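# Lift a plastic card off a box and hold it

## Task

Raise the plastic card from the box and keep it motionless above the table, held from two opposite sides, with every part of it at least three finger widths above the height at which it rested on the box. While it is off the box, never press the card between opposite edges hard enough to bend a real card; doing so fails at once. At the end, no motor of either hand may show moving in hand_stopped_by.

## Robot and tools

Robot: two arms, left_arm and right_arm, each with a five-finger hand. Both hands are identical right hands, not mirrored, so every hand number and axis means the same on both. The names are labels, not image sides; left_arm sits on the +y side.

Scene frame: origin on the table top between the arms, +z up, +x out over the table. Result lines give each hand point's position (m), quaternion wxyz and velocities in this frame; printed positions can be slightly off at long reach.

Hand point: a point fixed to the palm, 0.05 m in front of it, where index pad and thumb tip meet in a pinch. Its own axes: +z along straight fingers (fingertips 0.06 to 0.07 m beyond), +y out of the palm, +x across the palm toward the little finger. The little-finger side reaches 0.08 m across; the thumb side 0.02 m when the thumb is turned fully in front, up to 0.09 m otherwise. A wrist bracket on the little-finger side sticks 0.03 m past the point along +y and 0.11 m across, and can collide. Turning the hand, especially about x or y, shifts the point slightly.

Row layout (used by execute_actions and move): one flat list of 28 numbers, each in [-1, 1], always for both arms. First left: dx, dy, dz, rx, ry, rz, then little, ring, middle, index, thumb_bend, thumb_turn, force_limit, speed; then the same 14 for right. dx..rz are an offset, not a pose: they are measured in the hand point's own axes from its measured pose at the start of the action (for the first action of a call, the last pose a result showed). 1.0 equals 0.6 m or 180 degrees; rx, ry, rz form one rotation vector. Every row is relative to that same start pose, not to the row before.
Finger numbers are targets (absolute): +1 straight/open, -1 fully curled. thumb_bend: +1 straight, -1 fully bent. thumb_turn: +1 beside the palm, -1 in front of the palm facing the fingers. A pinch is roughly index -0.22, thumb_bend -0.75, thumb_turn -0.57. force_limit maps -1..+1 to about 0..10 N at the fingertip (0..15 N for the two thumb motors) and only stops closing motors. speed maps -1..+1 to nearly zero..full (full travel in 0.6 s). For a gentle grip close at speed -0.9 or lower, since fast fingers overshoot the limit. There is no 'no change' value: to keep a hand as is, resend the last eight hand numbers used; before any, send its hand_measured six values plus hand_force_limit and hand_speed.

execute_actions(actions): a list of actions; each action is up to 15 rows, one per 1/30 s step; a short table repeats its last row to fill 15 steps. An empty list just returns state and images. Each step the commanded pose is clipped to within 100 mm and 16 degrees of the measured pose, and position is favoured over orientation; commands lag about 0.17 s. A far offset may need several actions.

move(target, speed, stop_force, blocking): target is one 28-number row; its offsets count from the pose in the last result showing one. Each hand point follows a straight line, both ending together, lasting 0.5 to 10 s (cut off at 10 s). speed is m/s, 0.002 to 0.5, default 0.25; turning up to twice that in rad/s. Paths do not avoid obstacles or the other arm; the arm lags and can overshoot speed near full stretch. Arms are stiff: aiming even slightly past a firm contact may trigger a fault. stop_force (N, 13 to 80, one value for both, not before 0.2 s of scene time) ends an arm's path when its wrist sensor sees that much extra push for two steps; the arm backs to where it was two steps earlier. Use it only with slow speed and no rotation, and omit it when pulling away from something pressed on. blocking=false returns after 0.5 s (not allowed with stop_force); then use wait or stop before other motion. The result adds a move: line: done, off_target, moving, held, fault or contact, plus limits (paced = pose clipped; held = some steps blocked) and each hand point's distance from its target.
wait(seconds): 0 to 10; arms hold last commands; returns early if a move ends. stop(): brakes the running move. zoom_image(camera, region): camera one of cam_high, cam_left_wrist, cam_right_wrist; region [x0, y0, x1, y1] pixels, at most 504 by 504. show_instructions(): shows the reference image. finished_scene(scene): ends the current scene (give its number) after the last command is held; irreversible.

Hand state lines list six values in motor order: hand_measured (positions on the target scale), hand_stopped_by (moving, target, force, stalled, fault), hand_load_n (N at fingertip, positive pushes open). A motor starts only when its target changes by 0.01 or more, then locks when reached or at force_limit; a blocked motor reads moving until its travel time ends, then stalled. To tighten, raise force_limit and send a target further closed than measured; to loosen, send a more open target. A lost grip shows as loads near zero. Wrapping with the thumb fully in front fits objects 0.035 to 0.08 m.

Wrist force/torque lines give sensor readings on the end effector axes (offset up to ~5.5 N, noise up to ~3.4 N, saturates near 100 N). 'pose unreachable' means a clearance check altered the command. Joint torques are noisy drive outputs.

Avoid: torque or 150 N force faults (arm freezes 10 s), motors overheating from long hard holds (warning at 70 °C, brakes at 85 °C), arms striking or pressing each other, knocking anything off the table, dropping or slipping the card, and squeezing the card edge to edge in the air. Loose objects may get small random nudges. Cameras: cam_high 504x504 pinhole, two 504x504 fisheye wrist cameras.

Each tool is called after ">>>" in YAML: its name, and indented under it one key for each argument.

## Session

>>> execute_actions:
  actions: []

>>> show_instructions:

Scene clock: 0.00 s.
left_arm: end_effector_position=(-0.1234, +1.2973, +0.5833) hand_measured=(+1.000, +1.000, +1.000, +1.000, +1.000, +1.000) hand_load_n=(+0.0, +0.0, +0.0, +0.0, +0.0, +0.0) hand_stopped_by=(target, target, target, target, target, target) hand_force_limit=0.00 hand_speed=-0.80 end_effector_quat_wxyz=(+0.044, +0.632, -0.773, -0.027) end_effector_velocity=(-0.000, -0.000, +0.001) end_effector_angular_velocity=(+0.002, -0.001, +0.000) | right_arm: end_effector_position=(+0.0524, -1.2729, +0.6387) hand_measured=(+1.000, +1.000, +1.000, +1.000, +1.000, +1.000) hand_load_n=(+0.0, +0.0, +0.0, +0.0, +0.0, +0.0) hand_stopped_by=(target, target, target, target, target, target) hand_force_limit=0.00 hand_speed=-0.80 end_effector_quat_wxyz=(+0.022, +0.693, +0.711, -0.113) end_effector_velocity=(+0.000, +0.000, -0.001) end_effector_angular_velocity=(+0.001, +0.000, +0.001)
Joint positions: left_arm=[ 1.352 -1.556  1.478  1.702  1.482 -1.775] | right_arm=[-1.815 -1.68   1.438  1.595  1.648 -1.848]
Joint velocities: left_arm=[ 0.001 -0.001 -0.001  0.    -0.     0.   ] | right_arm=[ 0.001 -0.     0.001  0.     0.    -0.   ]
Joint torques (N m, as the arm reports them, + toward a larger angle): no reading
Motor temperatures (°C, as the motors report them): left_arm=[23 24 23 31 28 26] | right_arm=[23 27 22 28 31 28]
Wrist force (N, on the end effector, along its own x y z axes, offset not removed): no reading
Wrist torque (N m, same axes, about the end effector's origin, offset not removed): no reading
Hand target (left_arm): -0.123, +1.297, +0.583; -0.044, -0.632, +0.773, +0.027
Hand target (right_arm): +0.052, -1.273, +0.639; +0.022, +0.693, +0.711, -0.113

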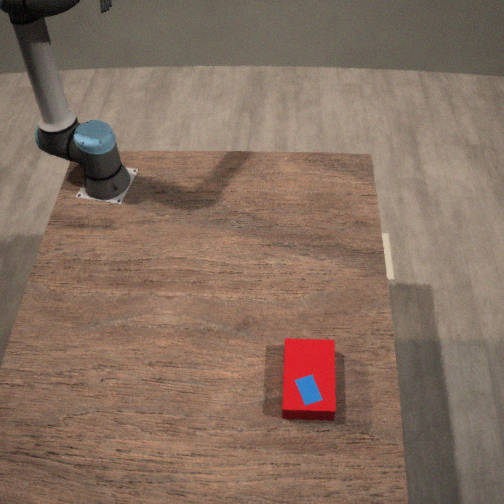

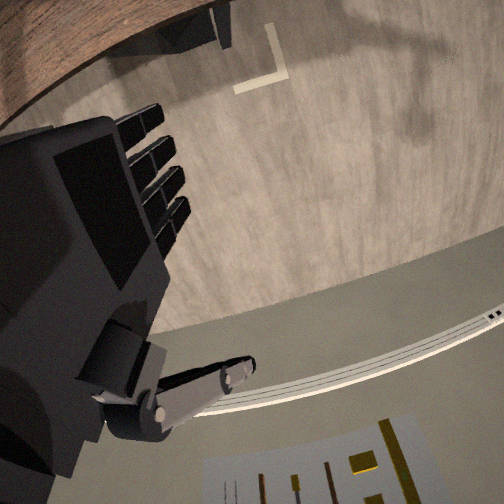

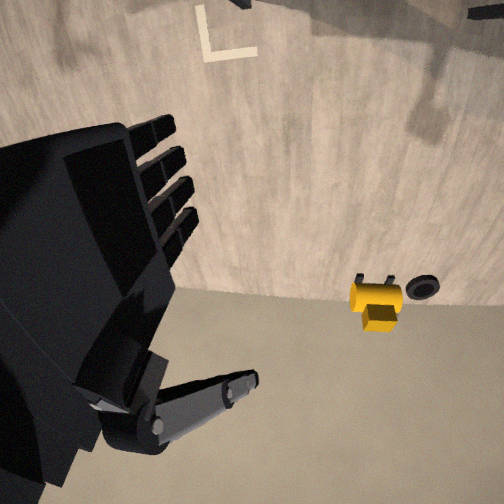

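Reference images for this scene: FIVE-FINGER HAND page 1.

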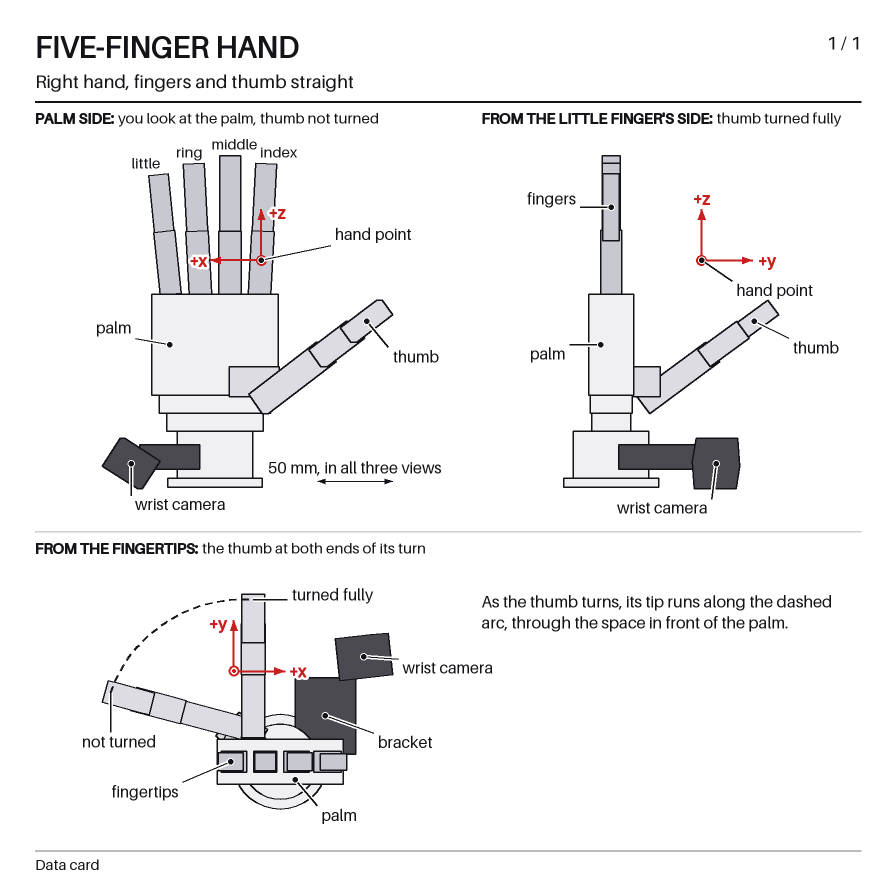

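>>> move:
  target: [0,0,0,0,0,0,1,1,1,1,1,1,0,-0.8, 0.112,0.847,0.019,-0.063,0.041,-0.242,1,1,1,1,1,1,0,-0.8]
  speed: 0.4

>>> move:
  target: [0,0,0,0,0,0,1,1,1,1,1,1,0,-0.8, 0.95,0.95,0.25,0,0,-0.25,1,1,1,1,1,1,0,-0.8]
  speed: 0.45

Scene clock: 18.30 s.
left_arm: end_effector_position=(-0.1234, +1.2973, +0.5833) hand_measured=(+1.000, +1.000, +1.000, +1.000, +1.000, +1.000) hand_load_n=(+0.0, +0.0, +0.0, +0.0, +0.0, +0.0) hand_stopped_by=(target, target, target, target, target, target) hand_force_limit=0.00 hand_speed=-0.80 end_effector_quat_wxyz=(+0.044, +0.632, -0.773, -0.027) end_effector_velocity=(+0.001, +0.000, -0.000) end_effector_angular_velocity=(-0.000, -0.000, -0.002) | right_arm: end_effector_position=(+0.5517, -1.2023, +0.5478) hand_measured=(+1.000, +1.000, +1.000, +1.000, +1.000, +1.000) hand_load_n=(+0.0, +0.0, +0.0, +0.0, +0.0, +0.0) hand_stopped_by=(target, target, target, target, target, target) hand_force_limit=0.00 hand_speed=-0.80 end_effector_quat_wxyz=(-0.001, +0.381, +0.925, -0.001) end_effector_velocity=(+0.002, +0.000, +0.001) end_effector_angular_velocity=(+0.001, -0.001, +0.002)
Joint positions: left_arm=[ 1.352 -1.556  1.478  1.702  1.482 -1.775] | right_arm=[-0.928 -1.198  1.086  1.683  1.572 -1.716]
Joint velocities: left_arm=[-0.002  0.    -0.     0.     0.    -0.   ] | right_arm=[ 0.002  0.004 -0.006  0.003 -0.001  0.   ]
Joint torques (N m, as the arm reports them, + toward a larger angle): left_arm=[  5.72 -42.55 -35.96   4.49  -1.42   1.12] | right_arm=[  8.08 -69.29 -52.06   6.85  -2.5   -3.21]
Motor temperatures (°C, as the motors report them): left_arm=[23 24 23 31 28 26] | right_arm=[23 27 22 28 31 28]
Wrist force (N, on the end effector, along its own x y z axes, offset not removed): left_arm=[2.6 -3.7 4.1] | right_arm=[-5.8 -6.8 -1.4]
Wrist torque (N m, same axes, about the end effector's origin, offset not removed): left_arm=[-0.65 -0.56 0.16] | right_arm=[-0.83 0.64 -0.85]
Hand target (left_arm): -0.123, +1.297, +0.583; -0.044, -0.632, +0.773, +0.027
Hand target (right_arm): +0.552, -1.202, +0.548; -0.001, +0.381, +0.925, -0.001
Off the commanded pose (left_arm): 0.000 m, 0 deg.
Off the commanded pose (right_arm): 0.001 m, 0 deg.
move: done

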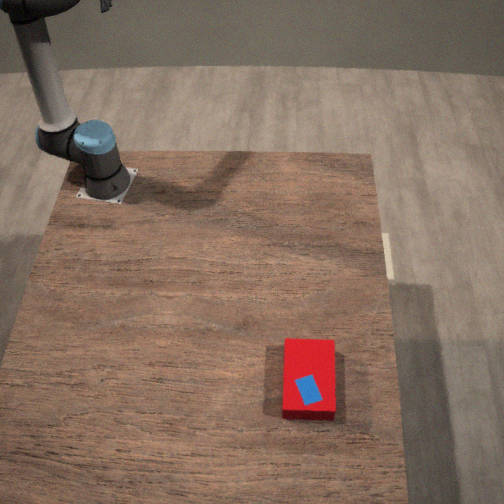

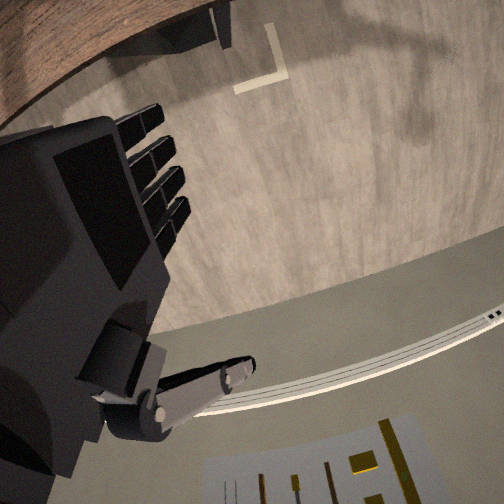

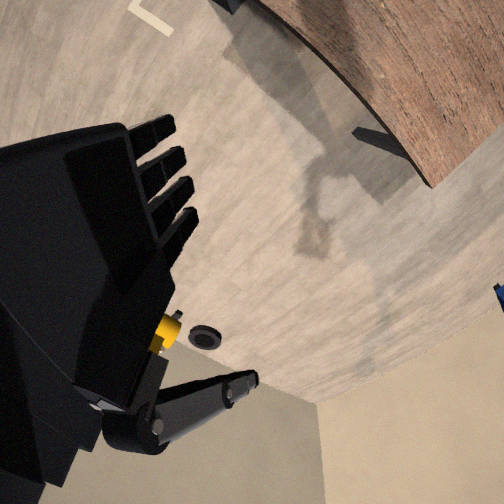

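Scene clock: 20.80 s.
left_arm: end_effector_position=(-0.1234, +1.2973, +0.5833) hand_measured=(+1.000, +1.000, +1.000, +1.000, +1.000, +1.000) hand_load_n=(+0.0, +0.0, +0.0, +0.0, +0.0, +0.0) hand_stopped_by=(target, target, target, target, target, target) hand_force_limit=0.00 hand_speed=-0.80 end_effector_quat_wxyz=(+0.044, +0.632, -0.773, -0.027) end_effector_velocity=(+0.001, -0.000, +0.000) end_effector_angular_velocity=(+0.001, -0.001, -0.002) | right_arm: end_effector_position=(+0.5477, -0.3969, +0.3960) hand_measured=(+1.000, +1.000, +1.000, +1.000, +1.000, +1.000) hand_load_n=(+0.0, +0.0, +0.0, +0.0, +0.0, +0.0) hand_stopped_by=(target, target, target, target, target, target) hand_force_limit=0.00 hand_speed=-0.80 end_effector_quat_wxyz=(-0.001, -0.002, +1.000, -0.001) end_effector_velocity=(+0.000, +0.002, +0.000) end_effector_angular_velocity=(-0.001, -0.000, +0.002)
Joint positions: left_arm=[ 1.352 -1.556  1.478  1.702  1.482 -1.775] | right_arm=[ 0.261 -1.245  1.418  1.401  1.573 -1.312]
Joint velocities: left_arm=[-0.002 -0.001 -0.    -0.     0.    -0.   ] | right_arm=[ 0.003  0.003 -0.004  0.001  0.001  0.001]
Joint torques (N m, as the arm reports them, + toward a larger angle): left_arm=[  3.55 -39.6  -37.68   4.24  -0.95   0.97] | right_arm=[ 11.13 -63.09 -51.17   6.21   2.37   3.59]
Motor temperatures (°C, as the motors report them): left_arm=[23 24 23 31 28 26] | right_arm=[23 27 22 28 31 28]
Wrist force (N, on the end effector, along its own x y z axes, offset not removed): left_arm=[3.5 -4.0 -0.3] | right_arm=[3.7 -2.1 -7.3]
Wrist torque (N m, same axes, about the end effector's origin, offset not removed): left_arm=[-0.34 -0.63 0.23] | right_arm=[0.30 -0.28 -0.02]
Hand target (left_arm): -0.123, +1.297, +0.583; -0.044, -0.632, +0.773, +0.027
Hand target (right_arm): +0.548, -0.397, +0.396; -0.001, -0.002, +1.000, -0.001
Off the commanded pose (left_arm): 0.000 m, 0 deg.
Off the commanded pose (right_arm): 0.001 m, 0 deg.
move: done

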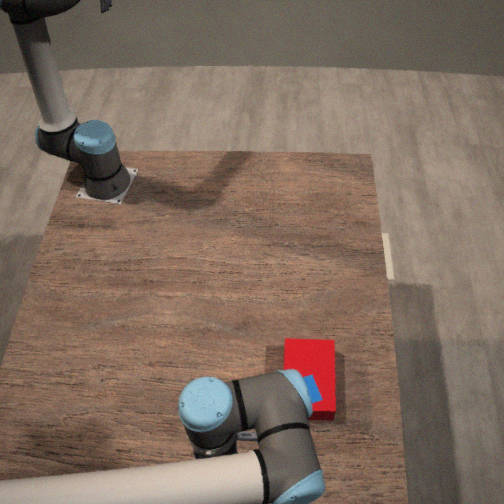

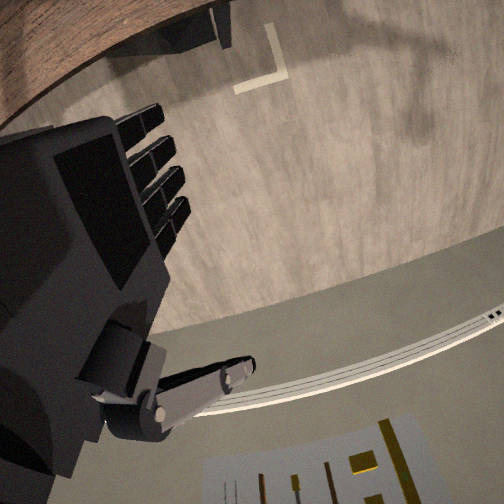

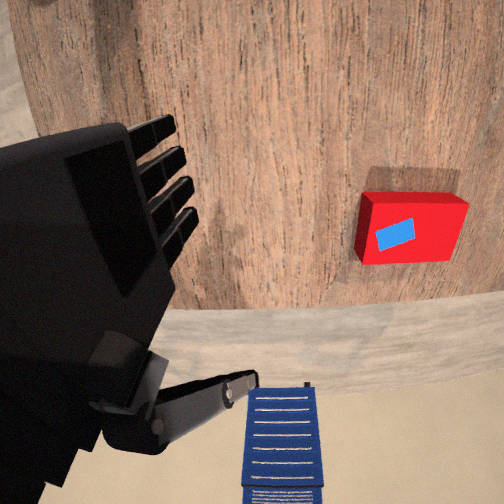

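>>> move:
  target: [0,0,0,0,0,0,1,1,1,1,1,1,0,-0.8, -0.27,0.21,0.26,0,0,0,-1,-1,1,-1,1,1,0,-0.2]
  speed: 0.3

Scene clock: 30.60 s.
left_arm: end_effector_position=(-0.1234, +1.2973, +0.5833) hand_measured=(+1.000, +1.000, +1.000, +1.000, +1.000, +1.000) hand_load_n=(+0.0, +0.0, +0.0, +0.0, +0.0, +0.0) hand_stopped_by=(target, target, target, target, target, target) hand_force_limit=0.00 hand_speed=-0.80 end_effector_quat_wxyz=(+0.044, +0.632, -0.773, -0.027) end_effector_velocity=(-0.000, -0.000, -0.000) end_effector_angular_velocity=(-0.000, +0.000, +0.001) | right_arm: end_effector_position=(+0.7089, -0.2706, +0.2395) hand_measured=(-1.000, -1.000, +1.000, -1.000, +1.000, +1.000) hand_load_n=(+0.0, +0.0, +0.0, +0.0, +0.0, +0.0) hand_stopped_by=(target, target, target, target, target, target) hand_force_limit=0.00 hand_speed=-0.20 end_effector_quat_wxyz=(-0.001, -0.002, +1.000, -0.001) end_effector_velocity=(+0.000, -0.000, -0.000) end_effector_angular_velocity=(-0.001, -0.000, -0.001)
Joint positions: left_arm=[ 1.352 -1.556  1.478  1.702  1.482 -1.775] | right_arm=[ 0.357 -0.835  1.062  1.347  1.572 -1.216]
Joint velocities: left_arm=[0.001 0.    0.    0.    0.    0.   ] | right_arm=[-0.     0.    -0.001  0.     0.001  0.001]
Joint torques (N m, as the arm reports them, + toward a larger angle): left_arm=[  6.55 -38.86 -36.24   4.86  -1.45   0.39] | right_arm=[ 14.54 -97.24 -52.17   6.1    2.53   3.36]
Motor temperatures (°C, as the motors report them): left_arm=[23 24 23 31 28 26] | right_arm=[23 27 22 28 31 28]
Wrist force (N, on the end effector, along its own x y z axes, offset not removed): left_arm=[6.4 -5.9 -0.7] | right_arm=[-5.6 5.5 4.2]
Wrist torque (N m, same axes, about the end effector's origin, offset not removed): left_arm=[-0.72 -0.90 0.37] | right_arm=[0.52 0.82 -0.42]
Hand target (left_arm): -0.123, +1.297, +0.583; -0.044, -0.632, +0.773, +0.027
Hand target (right_arm): +0.709, -0.271, +0.240; -0.001, -0.002, +1.000, -0.001
Off the commanded pose (left_arm): 0.000 m, 0 deg.
Off the commanded pose (right_arm): 0.000 m, 0 deg.
move: done

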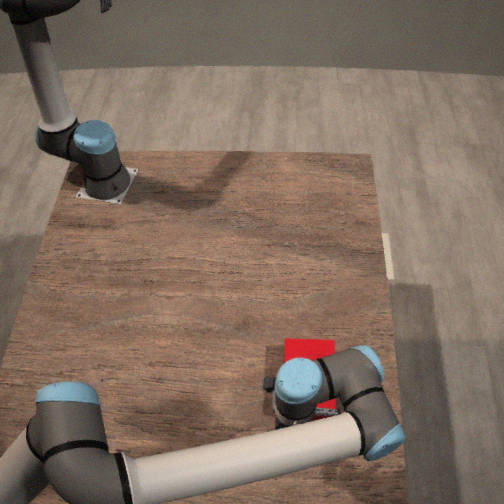

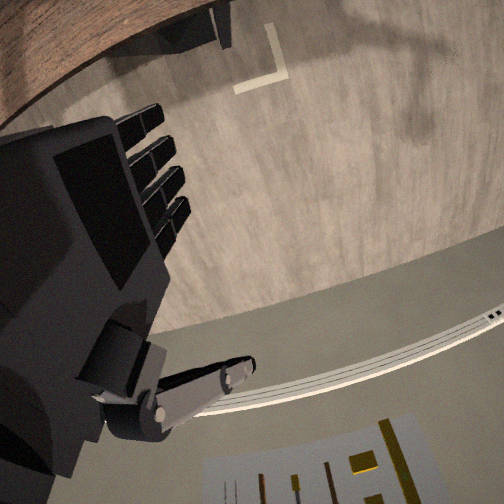

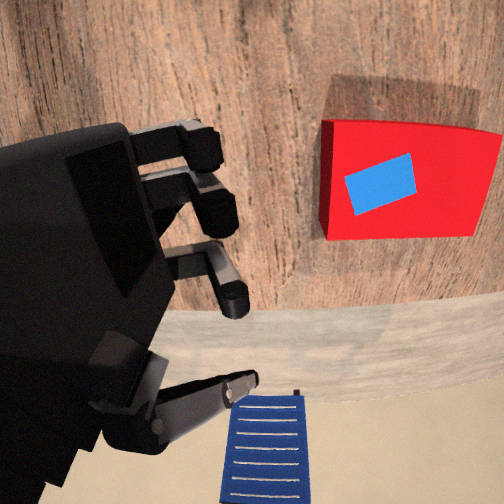

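>>> move:
  target: [0,0,0,0,0,0,1,1,1,1,1,1,0,-0.8, -0.018,0.318,0.075,-0.139,0,0,-1,-1,1,-1,1,1,0,-0.2]
  speed: 0.2

>>> zoom_image:
  camera: "cam_right_wrist"
  region: [60, 90, 300, 330]

Scene clock: 50.50 s.
left_arm: end_effector_position=(-0.1234, +1.2973, +0.5833) hand_measured=(+1.000, +1.000, +1.000, +1.000, +1.000, +1.000) hand_load_n=(+0.0, +0.0, +0.0, +0.0, +0.0, +0.0) hand_stopped_by=(target, target, target, target, target, target) hand_force_limit=0.00 hand_speed=-0.80 end_effector_quat_wxyz=(+0.044, +0.632, -0.773, -0.027) end_effector_velocity=(+0.000, +0.000, +0.000) end_effector_angular_velocity=(+0.001, -0.000, -0.000) | right_arm: end_effector_position=(+0.7189, -0.0800, +0.1941) hand_measured=(-1.000, -1.000, +1.000, -1.000, +1.000, +1.000) hand_load_n=(+0.0, +0.0, +0.0, +0.0, +0.0, +0.0) hand_stopped_by=(target, target, target, target, target, target) hand_force_limit=0.00 hand_speed=-0.20 end_effector_quat_wxyz=(-0.002, -0.002, +0.977, +0.215) end_effector_velocity=(+0.001, +0.001, +0.000) end_effector_angular_velocity=(+0.004, -0.002, +0.000)
Joint positions: left_arm=[ 1.352 -1.556  1.478  1.702  1.482 -1.775] | right_arm=[ 0.44  -0.701  0.951  1.129  1.179 -1.095]
Joint velocities: left_arm=[-0.     0.    -0.001  0.    -0.    -0.   ] | right_arm=[-0.     0.001 -0.002 -0.003 -0.003  0.   ]
Joint torques (N m, as the arm reports them, + toward a larger angle): left_arm=[  2.35 -36.44 -37.38   4.02  -1.5    0.75] | right_arm=[  12.55 -101.04  -51.01    0.5    -3.33    3.48]
Motor temperatures (°C, as the motors report them): left_arm=[23 24 23 31 28 26] | right_arm=[23 27 22 28 31 28]
Wrist force (N, on the end effector, along its own x y z axes, offset not removed): left_arm=[5.7 -3.1 0.4] | right_arm=[-2.6 -10.8 -4.8]
Wrist torque (N m, same axes, about the end effector's origin, offset not removed): left_arm=[-0.44 -0.87 0.38] | right_arm=[-1.25 0.60 -0.60]
Hand target (left_arm): -0.123, +1.297, +0.583; -0.044, -0.632, +0.773, +0.027
Hand target (right_arm): +0.719, -0.080, +0.194; -0.002, -0.002, +0.977, +0.215
Off the commanded pose (left_arm): 0.000 m, 0 deg.
Off the commanded pose (right_arm): 0.000 m, 0 deg.
move: done

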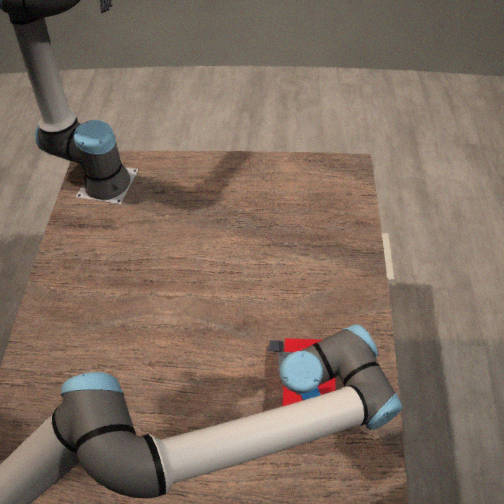

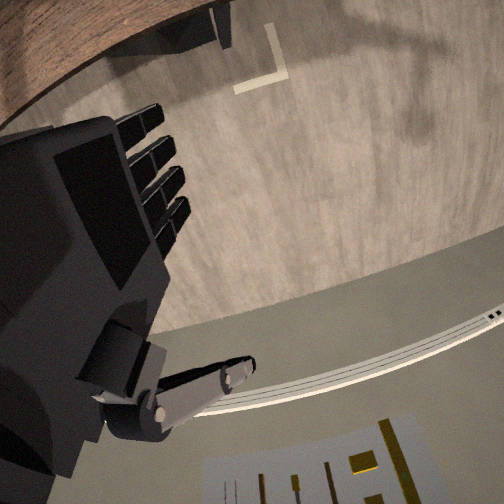

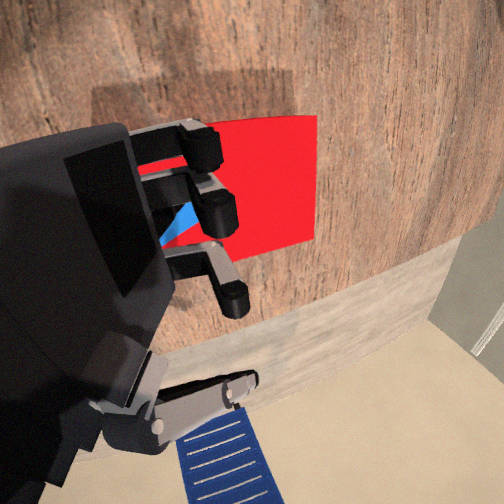

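Region (60, 90, 300, 330) of cam_right_wrist's 504x504 image, scaled by 2.100, with more detail than that image has.

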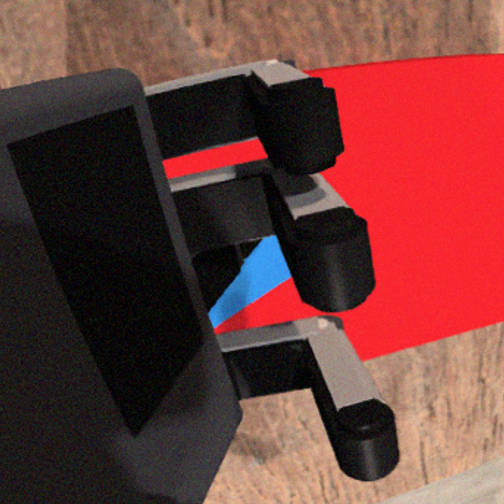

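>>> move:
  target: [0,0,0,0,0,0,1,1,1,1,1,1,0,-0.8, 0.01,-0.0115,0.0245,0,0,0,-1,-1,1,-1,1,1,0,-0.2]
  speed: 0.03
  stop_force: 13

>>> move:
  target: [0,0,0,0,0,0,1,1,1,1,1,1,0,-0.8, 0,-0.021,0.045,0,0,0,-1,-1,1,-1,1,1,0,-0.2]
  speed: 0.005
  stop_force: 13

>>> zoom_image:
  camera: "cam_right_wrist"
  region: [60, 90, 300, 330]

Scene clock: 60.33 s.
left_arm: end_effector_position=(-0.1234, +1.2973, +0.5833) hand_measured=(+1.000, +1.000, +1.000, +1.000, +1.000, +1.000) hand_load_n=(+0.0, +0.0, +0.0, +0.0, +0.0, +0.0) hand_stopped_by=(target, target, target, target, target, target) hand_force_limit=0.00 hand_speed=-0.80 end_effector_quat_wxyz=(+0.044, +0.632, -0.773, -0.027) end_effector_velocity=(+0.001, +0.000, +0.000) end_effector_angular_velocity=(+0.001, -0.001, -0.001) | right_arm: end_effector_position=(+0.7129, -0.0801, +0.1780) hand_measured=(-1.000, -1.000, +1.000, -1.000, +1.000, +1.000) hand_load_n=(+0.0, +0.0, +0.0, +0.0, +0.0, +0.0) hand_stopped_by=(target, target, target, target, target, target) hand_force_limit=0.00 hand_speed=-0.20 end_effector_quat_wxyz=(-0.002, -0.002, +0.977, +0.215) end_effector_velocity=(+0.000, -0.001, -0.002) end_effector_angular_velocity=(-0.000, -0.001, -0.001)
Joint positions: left_arm=[ 1.352 -1.556  1.478  1.702  1.482 -1.775] | right_arm=[ 0.443 -0.702  0.982  1.098  1.18  -1.092]
Joint velocities: left_arm=[-0.001  0.    -0.001 -0.     0.001 -0.   ] | right_arm=[-0.001 -0.     0.003 -0.004  0.001  0.   ]
Joint torques (N m, as the arm reports them, + toward a larger angle): left_arm=[  1.17 -38.44 -35.92   4.7   -0.75   0.9 ] | right_arm=[  12.95 -124.61  -31.16    0.12    1.74    3.64]
Motor temperatures (°C, as the motors report them): left_arm=[23 24 23 31 28 26] | right_arm=[23 27 22 28 31 28]
Wrist force (N, on the end effector, along its own x y z axes, offset not removed): left_arm=[-0.3 -3.6 1.4] | right_arm=[8.5 -2.0 -1.6]
Wrist torque (N m, same axes, about the end effector's origin, offset not removed): left_arm=[-0.47 -0.23 -0.07] | right_arm=[-0.06 -1.36 0.38]
Hand target (left_arm): -0.123, +1.297, +0.583; -0.044, -0.632, +0.773, +0.027
Hand target (right_arm): +0.713, -0.080, +0.178; -0.002, -0.002, +0.977, +0.215
Off the commanded pose (left_arm): 0.000 m, 0 deg.
Off the commanded pose (right_arm): 0.000 m, 0 deg.
move: done

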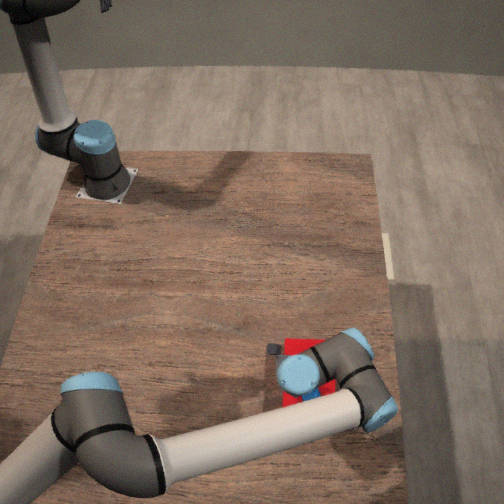

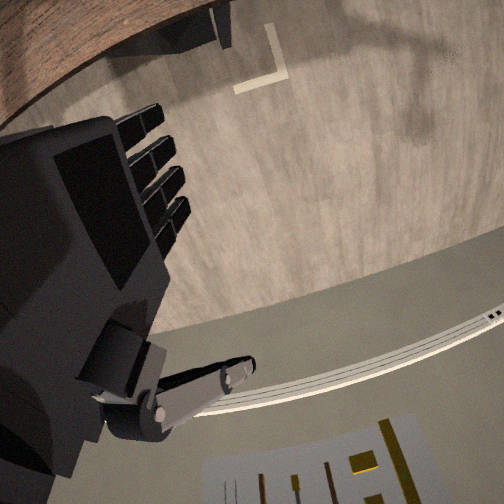

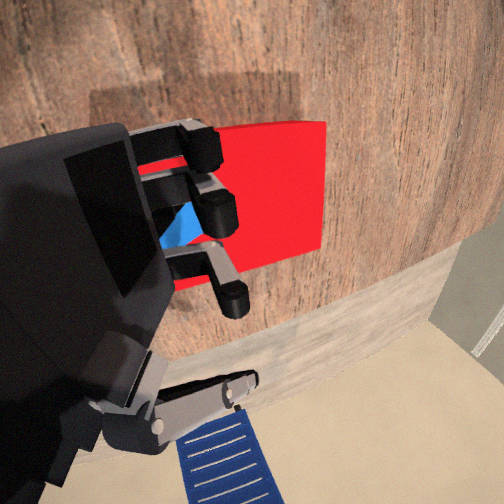

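Scene clock: 64.43 s.
left_arm: end_effector_position=(-0.1234, +1.2973, +0.5833) hand_measured=(+1.000, +1.000, +1.000, +1.000, +1.000, +1.000) hand_load_n=(+0.0, +0.0, +0.0, +0.0, +0.0, +0.0) hand_stopped_by=(target, target, target, target, target, target) hand_force_limit=0.00 hand_speed=-0.80 end_effector_quat_wxyz=(+0.044, +0.632, -0.773, -0.027) end_effector_velocity=(-0.001, -0.000, +0.001) end_effector_angular_velocity=(+0.001, -0.000, +0.001) | right_arm: end_effector_position=(+0.7129, -0.0801, +0.1593) hand_measured=(-1.000, -1.000, +1.000, -1.000, +1.000, +1.000) hand_load_n=(+0.0, +0.0, -5.0, +0.0, +0.0, +0.0) hand_stopped_by=(target, target, target, target, target, target) hand_force_limit=0.00 hand_speed=-0.20 end_effector_quat_wxyz=(-0.002, -0.002, +0.977, +0.215) end_effector_velocity=(-0.001, -0.001, -0.000) end_effector_angular_velocity=(-0.003, +0.004, -0.001)
Joint positions: left_arm=[ 1.352 -1.556  1.478  1.702  1.482 -1.775] | right_arm=[ 0.443 -0.691  0.997  1.073  1.18  -1.092]
Joint velocities: left_arm=[ 0.001 -0.001 -0.     0.    -0.    -0.   ] | right_arm=[-0.    -0.001  0.002  0.003  0.001  0.001]
Joint torques (N m, as the arm reports them, + toward a larger angle): left_arm=[  3.54 -42.5  -36.78   4.65  -1.18   0.55] | right_arm=[  -5.47 -107.34  -38.28    4.95   -0.63   -3.25]
Motor temperatures (°C, as the motors report them): left_arm=[23 24 23 31 28 26] | right_arm=[23 27 22 28 31 28]
Wrist force (N, on the end effector, along its own x y z axes, offset not removed): left_arm=[1.0 -2.1 5.3] | right_arm=[0.2 -0.3 -26.1]
Wrist torque (N m, same axes, about the end effector's origin, offset not removed): left_arm=[-0.51 -0.40 0.08] | right_arm=[0.36 0.61 -0.25]
Hand target (left_arm): -0.123, +1.297, +0.583; -0.044, -0.632, +0.773, +0.027
Hand target (right_arm): +0.713, -0.080, +0.160; -0.002, -0.002, +0.977, +0.215
Off the commanded pose (left_arm): 0.000 m, 0 deg.
Off the commanded pose (right_arm): 0.011 m, 0 deg.
move: contact (right_arm)

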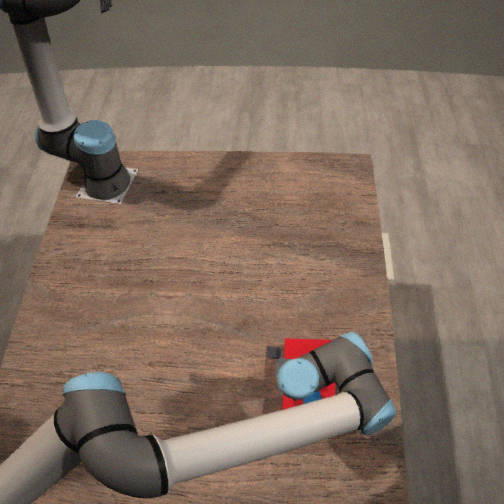

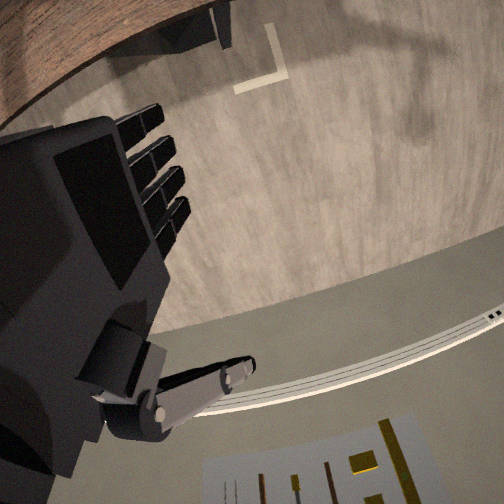

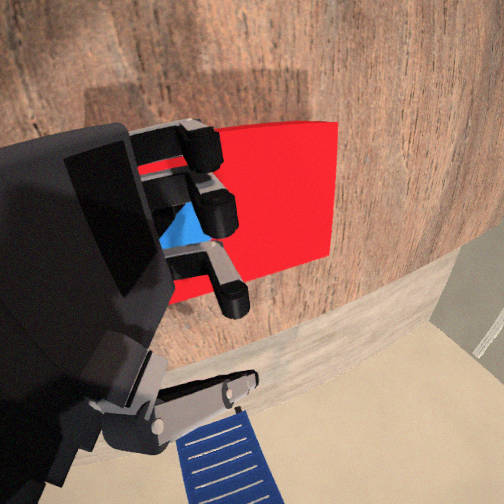

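Region (60, 90, 300, 330) of cam_right_wrist's 504x504 image, scaled by 2.100, with more detail than that image has.

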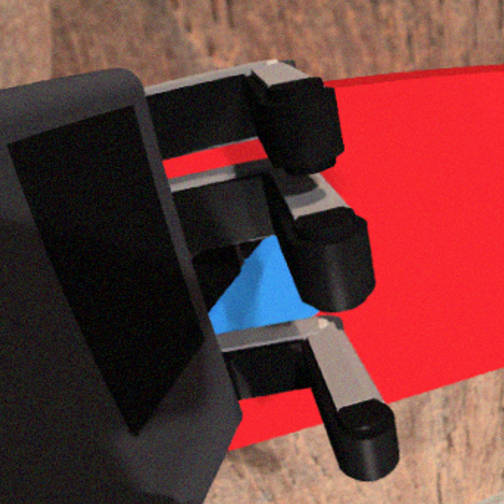

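>>> move:
  target: [0,0,0,0,0,0,1,1,1,1,1,1,0,-0.8, 0,-0.0979,-0.0464,0,0,0,-1,-1,1,-1,1,1,0,-0.2]
  speed: 0.03

>>> move:
  target: [0,0,0,0,0,0,1,1,1,1,1,1,0,-0.8, 0,0.021,-0.045,0,0,0,-1,-1,1,-1,1,1,0,-0.2]
  speed: 0.08

>>> move:
  target: [0,0,0,0,0,0,1,1,1,1,1,1,0,-0.8, 0,-0.21,-0.10,0.139,0,0,1,1,1,0.25,-0.75,-0.57,0,0.5]
  speed: 0.2

Scene clock: 75.63 s.
left_arm: end_effector_position=(-0.1234, +1.2973, +0.5833) hand_measured=(+1.000, +1.000, +1.000, +1.000, +1.000, +1.000) hand_load_n=(+0.0, +0.0, +0.0, +0.0, +0.0, +0.0) hand_stopped_by=(target, target, target, target, target, target) hand_force_limit=0.00 hand_speed=-0.80 end_effector_quat_wxyz=(+0.044, +0.632, -0.773, -0.027) end_effector_velocity=(-0.000, +0.000, +0.001) end_effector_angular_velocity=(+0.001, -0.001, +0.000) | right_arm: end_effector_position=(+0.7132, -0.1450, +0.1598) hand_measured=(-1.000, -1.000, +1.000, -1.000, +1.000, +1.000) hand_load_n=(+0.0, +0.0, -3.5, +0.0, +0.0, +0.0) hand_stopped_by=(target, target, target, target, target, target) hand_force_limit=0.00 hand_speed=-0.20 end_effector_quat_wxyz=(-0.002, -0.002, +0.977, +0.215) end_effector_velocity=(-0.000, -0.002, -0.000) end_effector_angular_velocity=(-0.000, +0.002, -0.000)
Joint positions: left_arm=[ 1.352 -1.556  1.478  1.702  1.482 -1.775] | right_arm=[ 0.375 -0.755  1.119  1.042  1.168 -1.164]
Joint velocities: left_arm=[ 0.    -0.    -0.001  0.     0.     0.   ] | right_arm=[-0.002 -0.001  0.003  0.    -0.001 -0.002]
Joint torques (N m, as the arm reports them, + toward a larger angle): left_arm=[  4.7  -44.01 -34.4    4.58  -1.37   1.04] | right_arm=[ -10.9  -114.52  -25.69    0.52   -2.46   -2.63]
Motor temperatures (°C, as the motors report them): left_arm=[23 24 23 31 28 26] | right_arm=[23 27 22 28 31 28]
Wrist force (N, on the end effector, along its own x y z axes, offset not removed): left_arm=[1.5 -3.3 2.3] | right_arm=[1.2 -0.7 -6.2]
Wrist torque (N m, same axes, about the end effector's origin, offset not removed): left_arm=[-0.41 -0.53 0.10] | right_arm=[-0.51 -0.14 -0.21]
Hand target (left_arm): -0.123, +1.297, +0.583; -0.044, -0.632, +0.773, +0.027
Hand target (right_arm): +0.713, -0.145, +0.160; -0.002, -0.002, +0.977, +0.215
Off the commanded pose (left_arm): 0.000 m, 0 deg.
Off the commanded pose (right_arm): 0.000 m, 0 deg.
move: done

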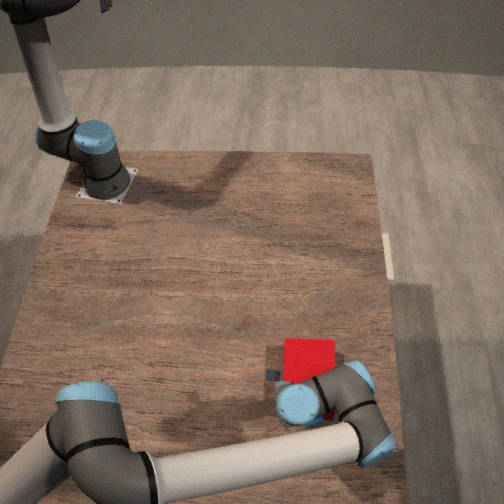

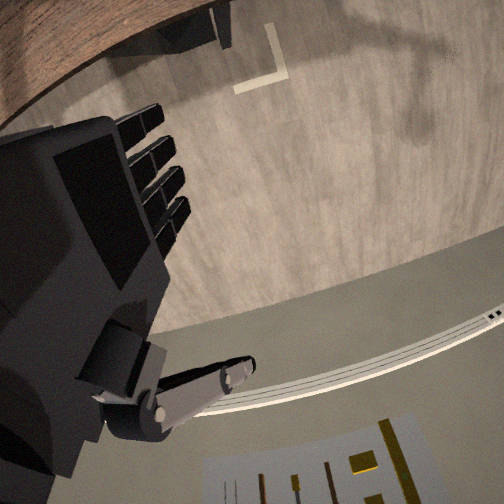

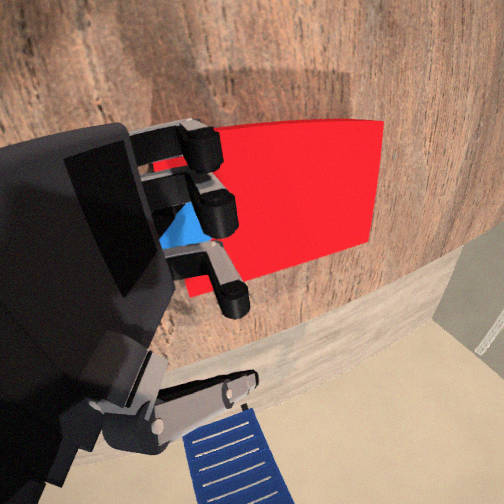

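Scene clock: 76.47 s.
left_arm: end_effector_position=(-0.1234, +1.2973, +0.5833) hand_measured=(+1.000, +1.000, +1.000, +1.000, +1.000, +1.000) hand_load_n=(+0.0, +0.0, +0.0, +0.0, +0.0, +0.0) hand_stopped_by=(target, target, target, target, target, target) hand_force_limit=0.00 hand_speed=-0.80 end_effector_quat_wxyz=(+0.044, +0.632, -0.773, -0.027) end_effector_velocity=(-0.000, -0.000, -0.000) end_effector_angular_velocity=(-0.000, +0.000, +0.000) | right_arm: end_effector_position=(+0.7133, -0.1450, +0.1895) hand_measured=(-1.000, -1.000, +1.000, -1.000, +1.000, +1.000) hand_load_n=(+0.0, +0.0, +0.0, +0.0, +0.0, +0.0) hand_stopped_by=(target, target, target, target, target, target) hand_force_limit=0.00 hand_speed=-0.20 end_effector_quat_wxyz=(-0.002, -0.002, +0.977, +0.215) end_effector_velocity=(+0.000, +0.000, +0.002) end_effector_angular_velocity=(+0.000, -0.002, +0.000)
Joint positions: left_arm=[ 1.352 -1.556  1.478  1.702  1.482 -1.775] | right_arm=[ 0.375 -0.773  1.097  1.082  1.168 -1.164]
Joint velocities: left_arm=[ 0.    -0.     0.001 -0.     0.    -0.   ] | right_arm=[ 0.    -0.001 -0.001 -0.     0.001  0.   ]
Joint torques (N m, as the arm reports them, + toward a larger angle): left_arm=[  4.36 -37.57 -37.74   3.52  -1.52   1.4 ] | right_arm=[  12.7  -121.1   -52.07    5.86   -1.87    3.47]
Motor temperatures (°C, as the motors report them): left_arm=[23 24 23 31 28 26] | right_arm=[23 27 22 28 31 28]
Wrist force (N, on the end effector, along its own x y z axes, offset not removed): left_arm=[3.1 -3.2 -0.4] | right_arm=[0.9 -12.2 -0.1]
Wrist torque (N m, same axes, about the end effector's origin, offset not removed): left_arm=[-0.16 -0.53 0.13] | right_arm=[-1.95 -0.04 -0.52]
Hand target (left_arm): -0.123, +1.297, +0.583; -0.044, -0.632, +0.773, +0.027
Hand target (right_arm): +0.713, -0.145, +0.190; -0.002, -0.002, +0.977, +0.215
Off the commanded pose (left_arm): 0.000 m, 0 deg.
Off the commanded pose (right_arm): 0.000 m, 0 deg.
move: done

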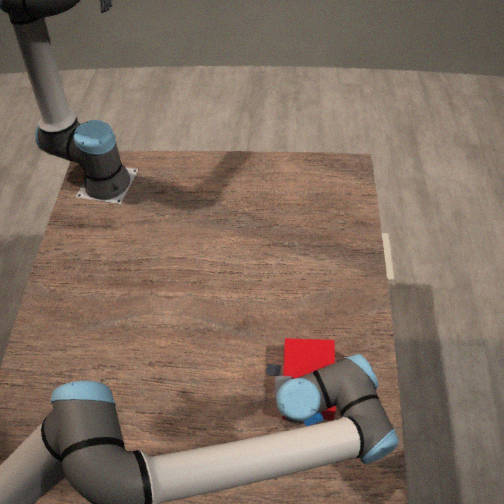

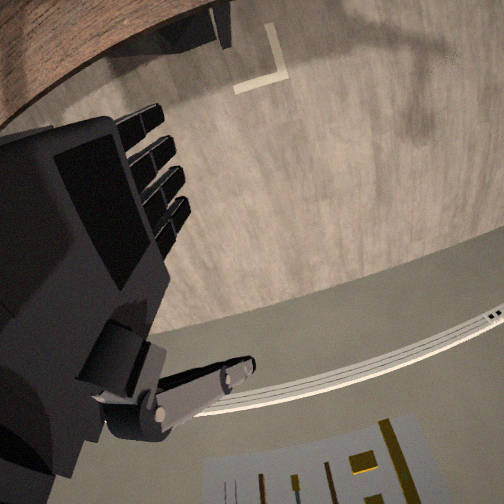

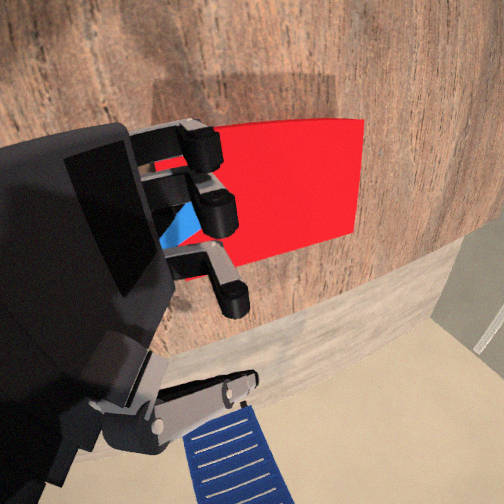

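Scene clock: 78.07 s.
left_arm: end_effector_position=(-0.1234, +1.2973, +0.5833) hand_measured=(+1.000, +1.000, +1.000, +1.000, +1.000, +1.000) hand_load_n=(+0.0, +0.0, +0.0, +0.0, +0.0, +0.0) hand_stopped_by=(target, target, target, target, target, target) hand_force_limit=0.00 hand_speed=-0.80 end_effector_quat_wxyz=(+0.044, +0.632, -0.773, -0.027) end_effector_velocity=(-0.001, -0.000, +0.000) end_effector_angular_velocity=(+0.000, -0.000, +0.001) | right_arm: end_effector_position=(+0.7138, -0.2844, +0.1909) hand_measured=(+1.000, +1.000, +1.000, +0.250, -0.750, -0.570) hand_load_n=(+0.0, +0.0, +0.0, +0.0, +0.0, +0.0) hand_stopped_by=(target, target, target, target, target, target) hand_force_limit=0.00 hand_speed=0.50 end_effector_quat_wxyz=(-0.001, -0.002, +1.000, -0.001) end_effector_velocity=(-0.002, +0.001, -0.001) end_effector_angular_velocity=(-0.004, +0.002, +0.003)
Joint positions: left_arm=[ 1.352 -1.556  1.478  1.702  1.482 -1.775] | right_arm=[ 0.34  -0.818  1.119  1.272  1.572 -1.234]
Joint velocities: left_arm=[ 0.001 -0.001  0.     0.     0.    -0.   ] | right_arm=[ 0.003 -0.     0.002  0.001  0.003  0.   ]
Joint torques (N m, as the arm reports them, + toward a larger angle): left_arm=[  4.16 -38.04 -36.73   4.2   -1.45   0.2 ] | right_arm=[  -8.23 -115.98  -30.98    6.      2.59   -3.15]
Motor temperatures (°C, as the motors report them): left_arm=[23 24 23 31 28 26] | right_arm=[23 27 22 28 31 28]
Wrist force (N, on the end effector, along its own x y z axes, offset not removed): left_arm=[5.0 -3.5 2.0] | right_arm=[6.6 -3.5 2.3]
Wrist torque (N m, same axes, about the end effector's origin, offset not removed): left_arm=[-0.47 -0.89 0.39] | right_arm=[-0.58 -1.29 0.14]
Hand target (left_arm): -0.123, +1.297, +0.583; -0.044, -0.632, +0.773, +0.027
Hand target (right_arm): +0.714, -0.285, +0.191; -0.001, -0.002, +1.000, -0.001
Off the commanded pose (left_arm): 0.000 m, 0 deg.
Off the commanded pose (right_arm): 0.000 m, 0 deg.
move: done

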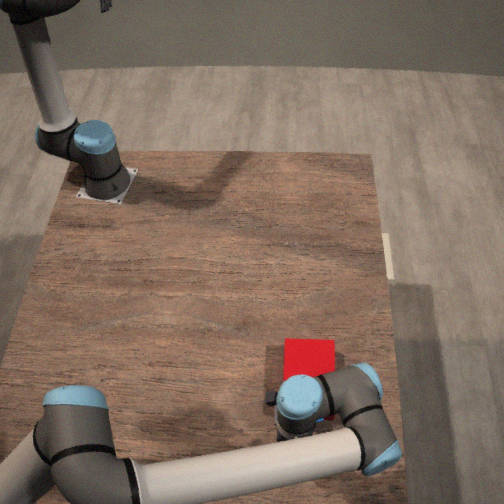

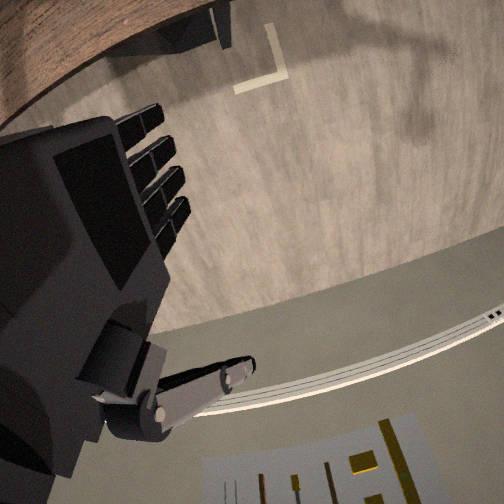

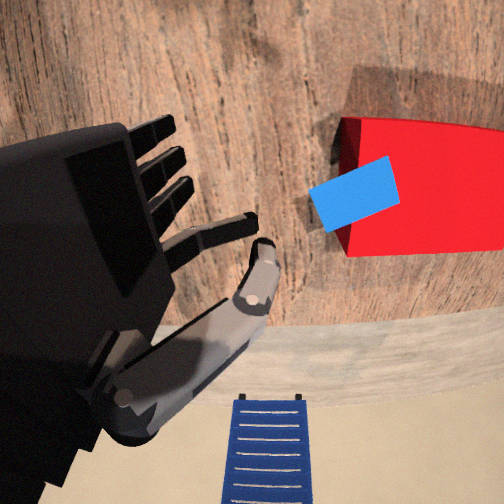

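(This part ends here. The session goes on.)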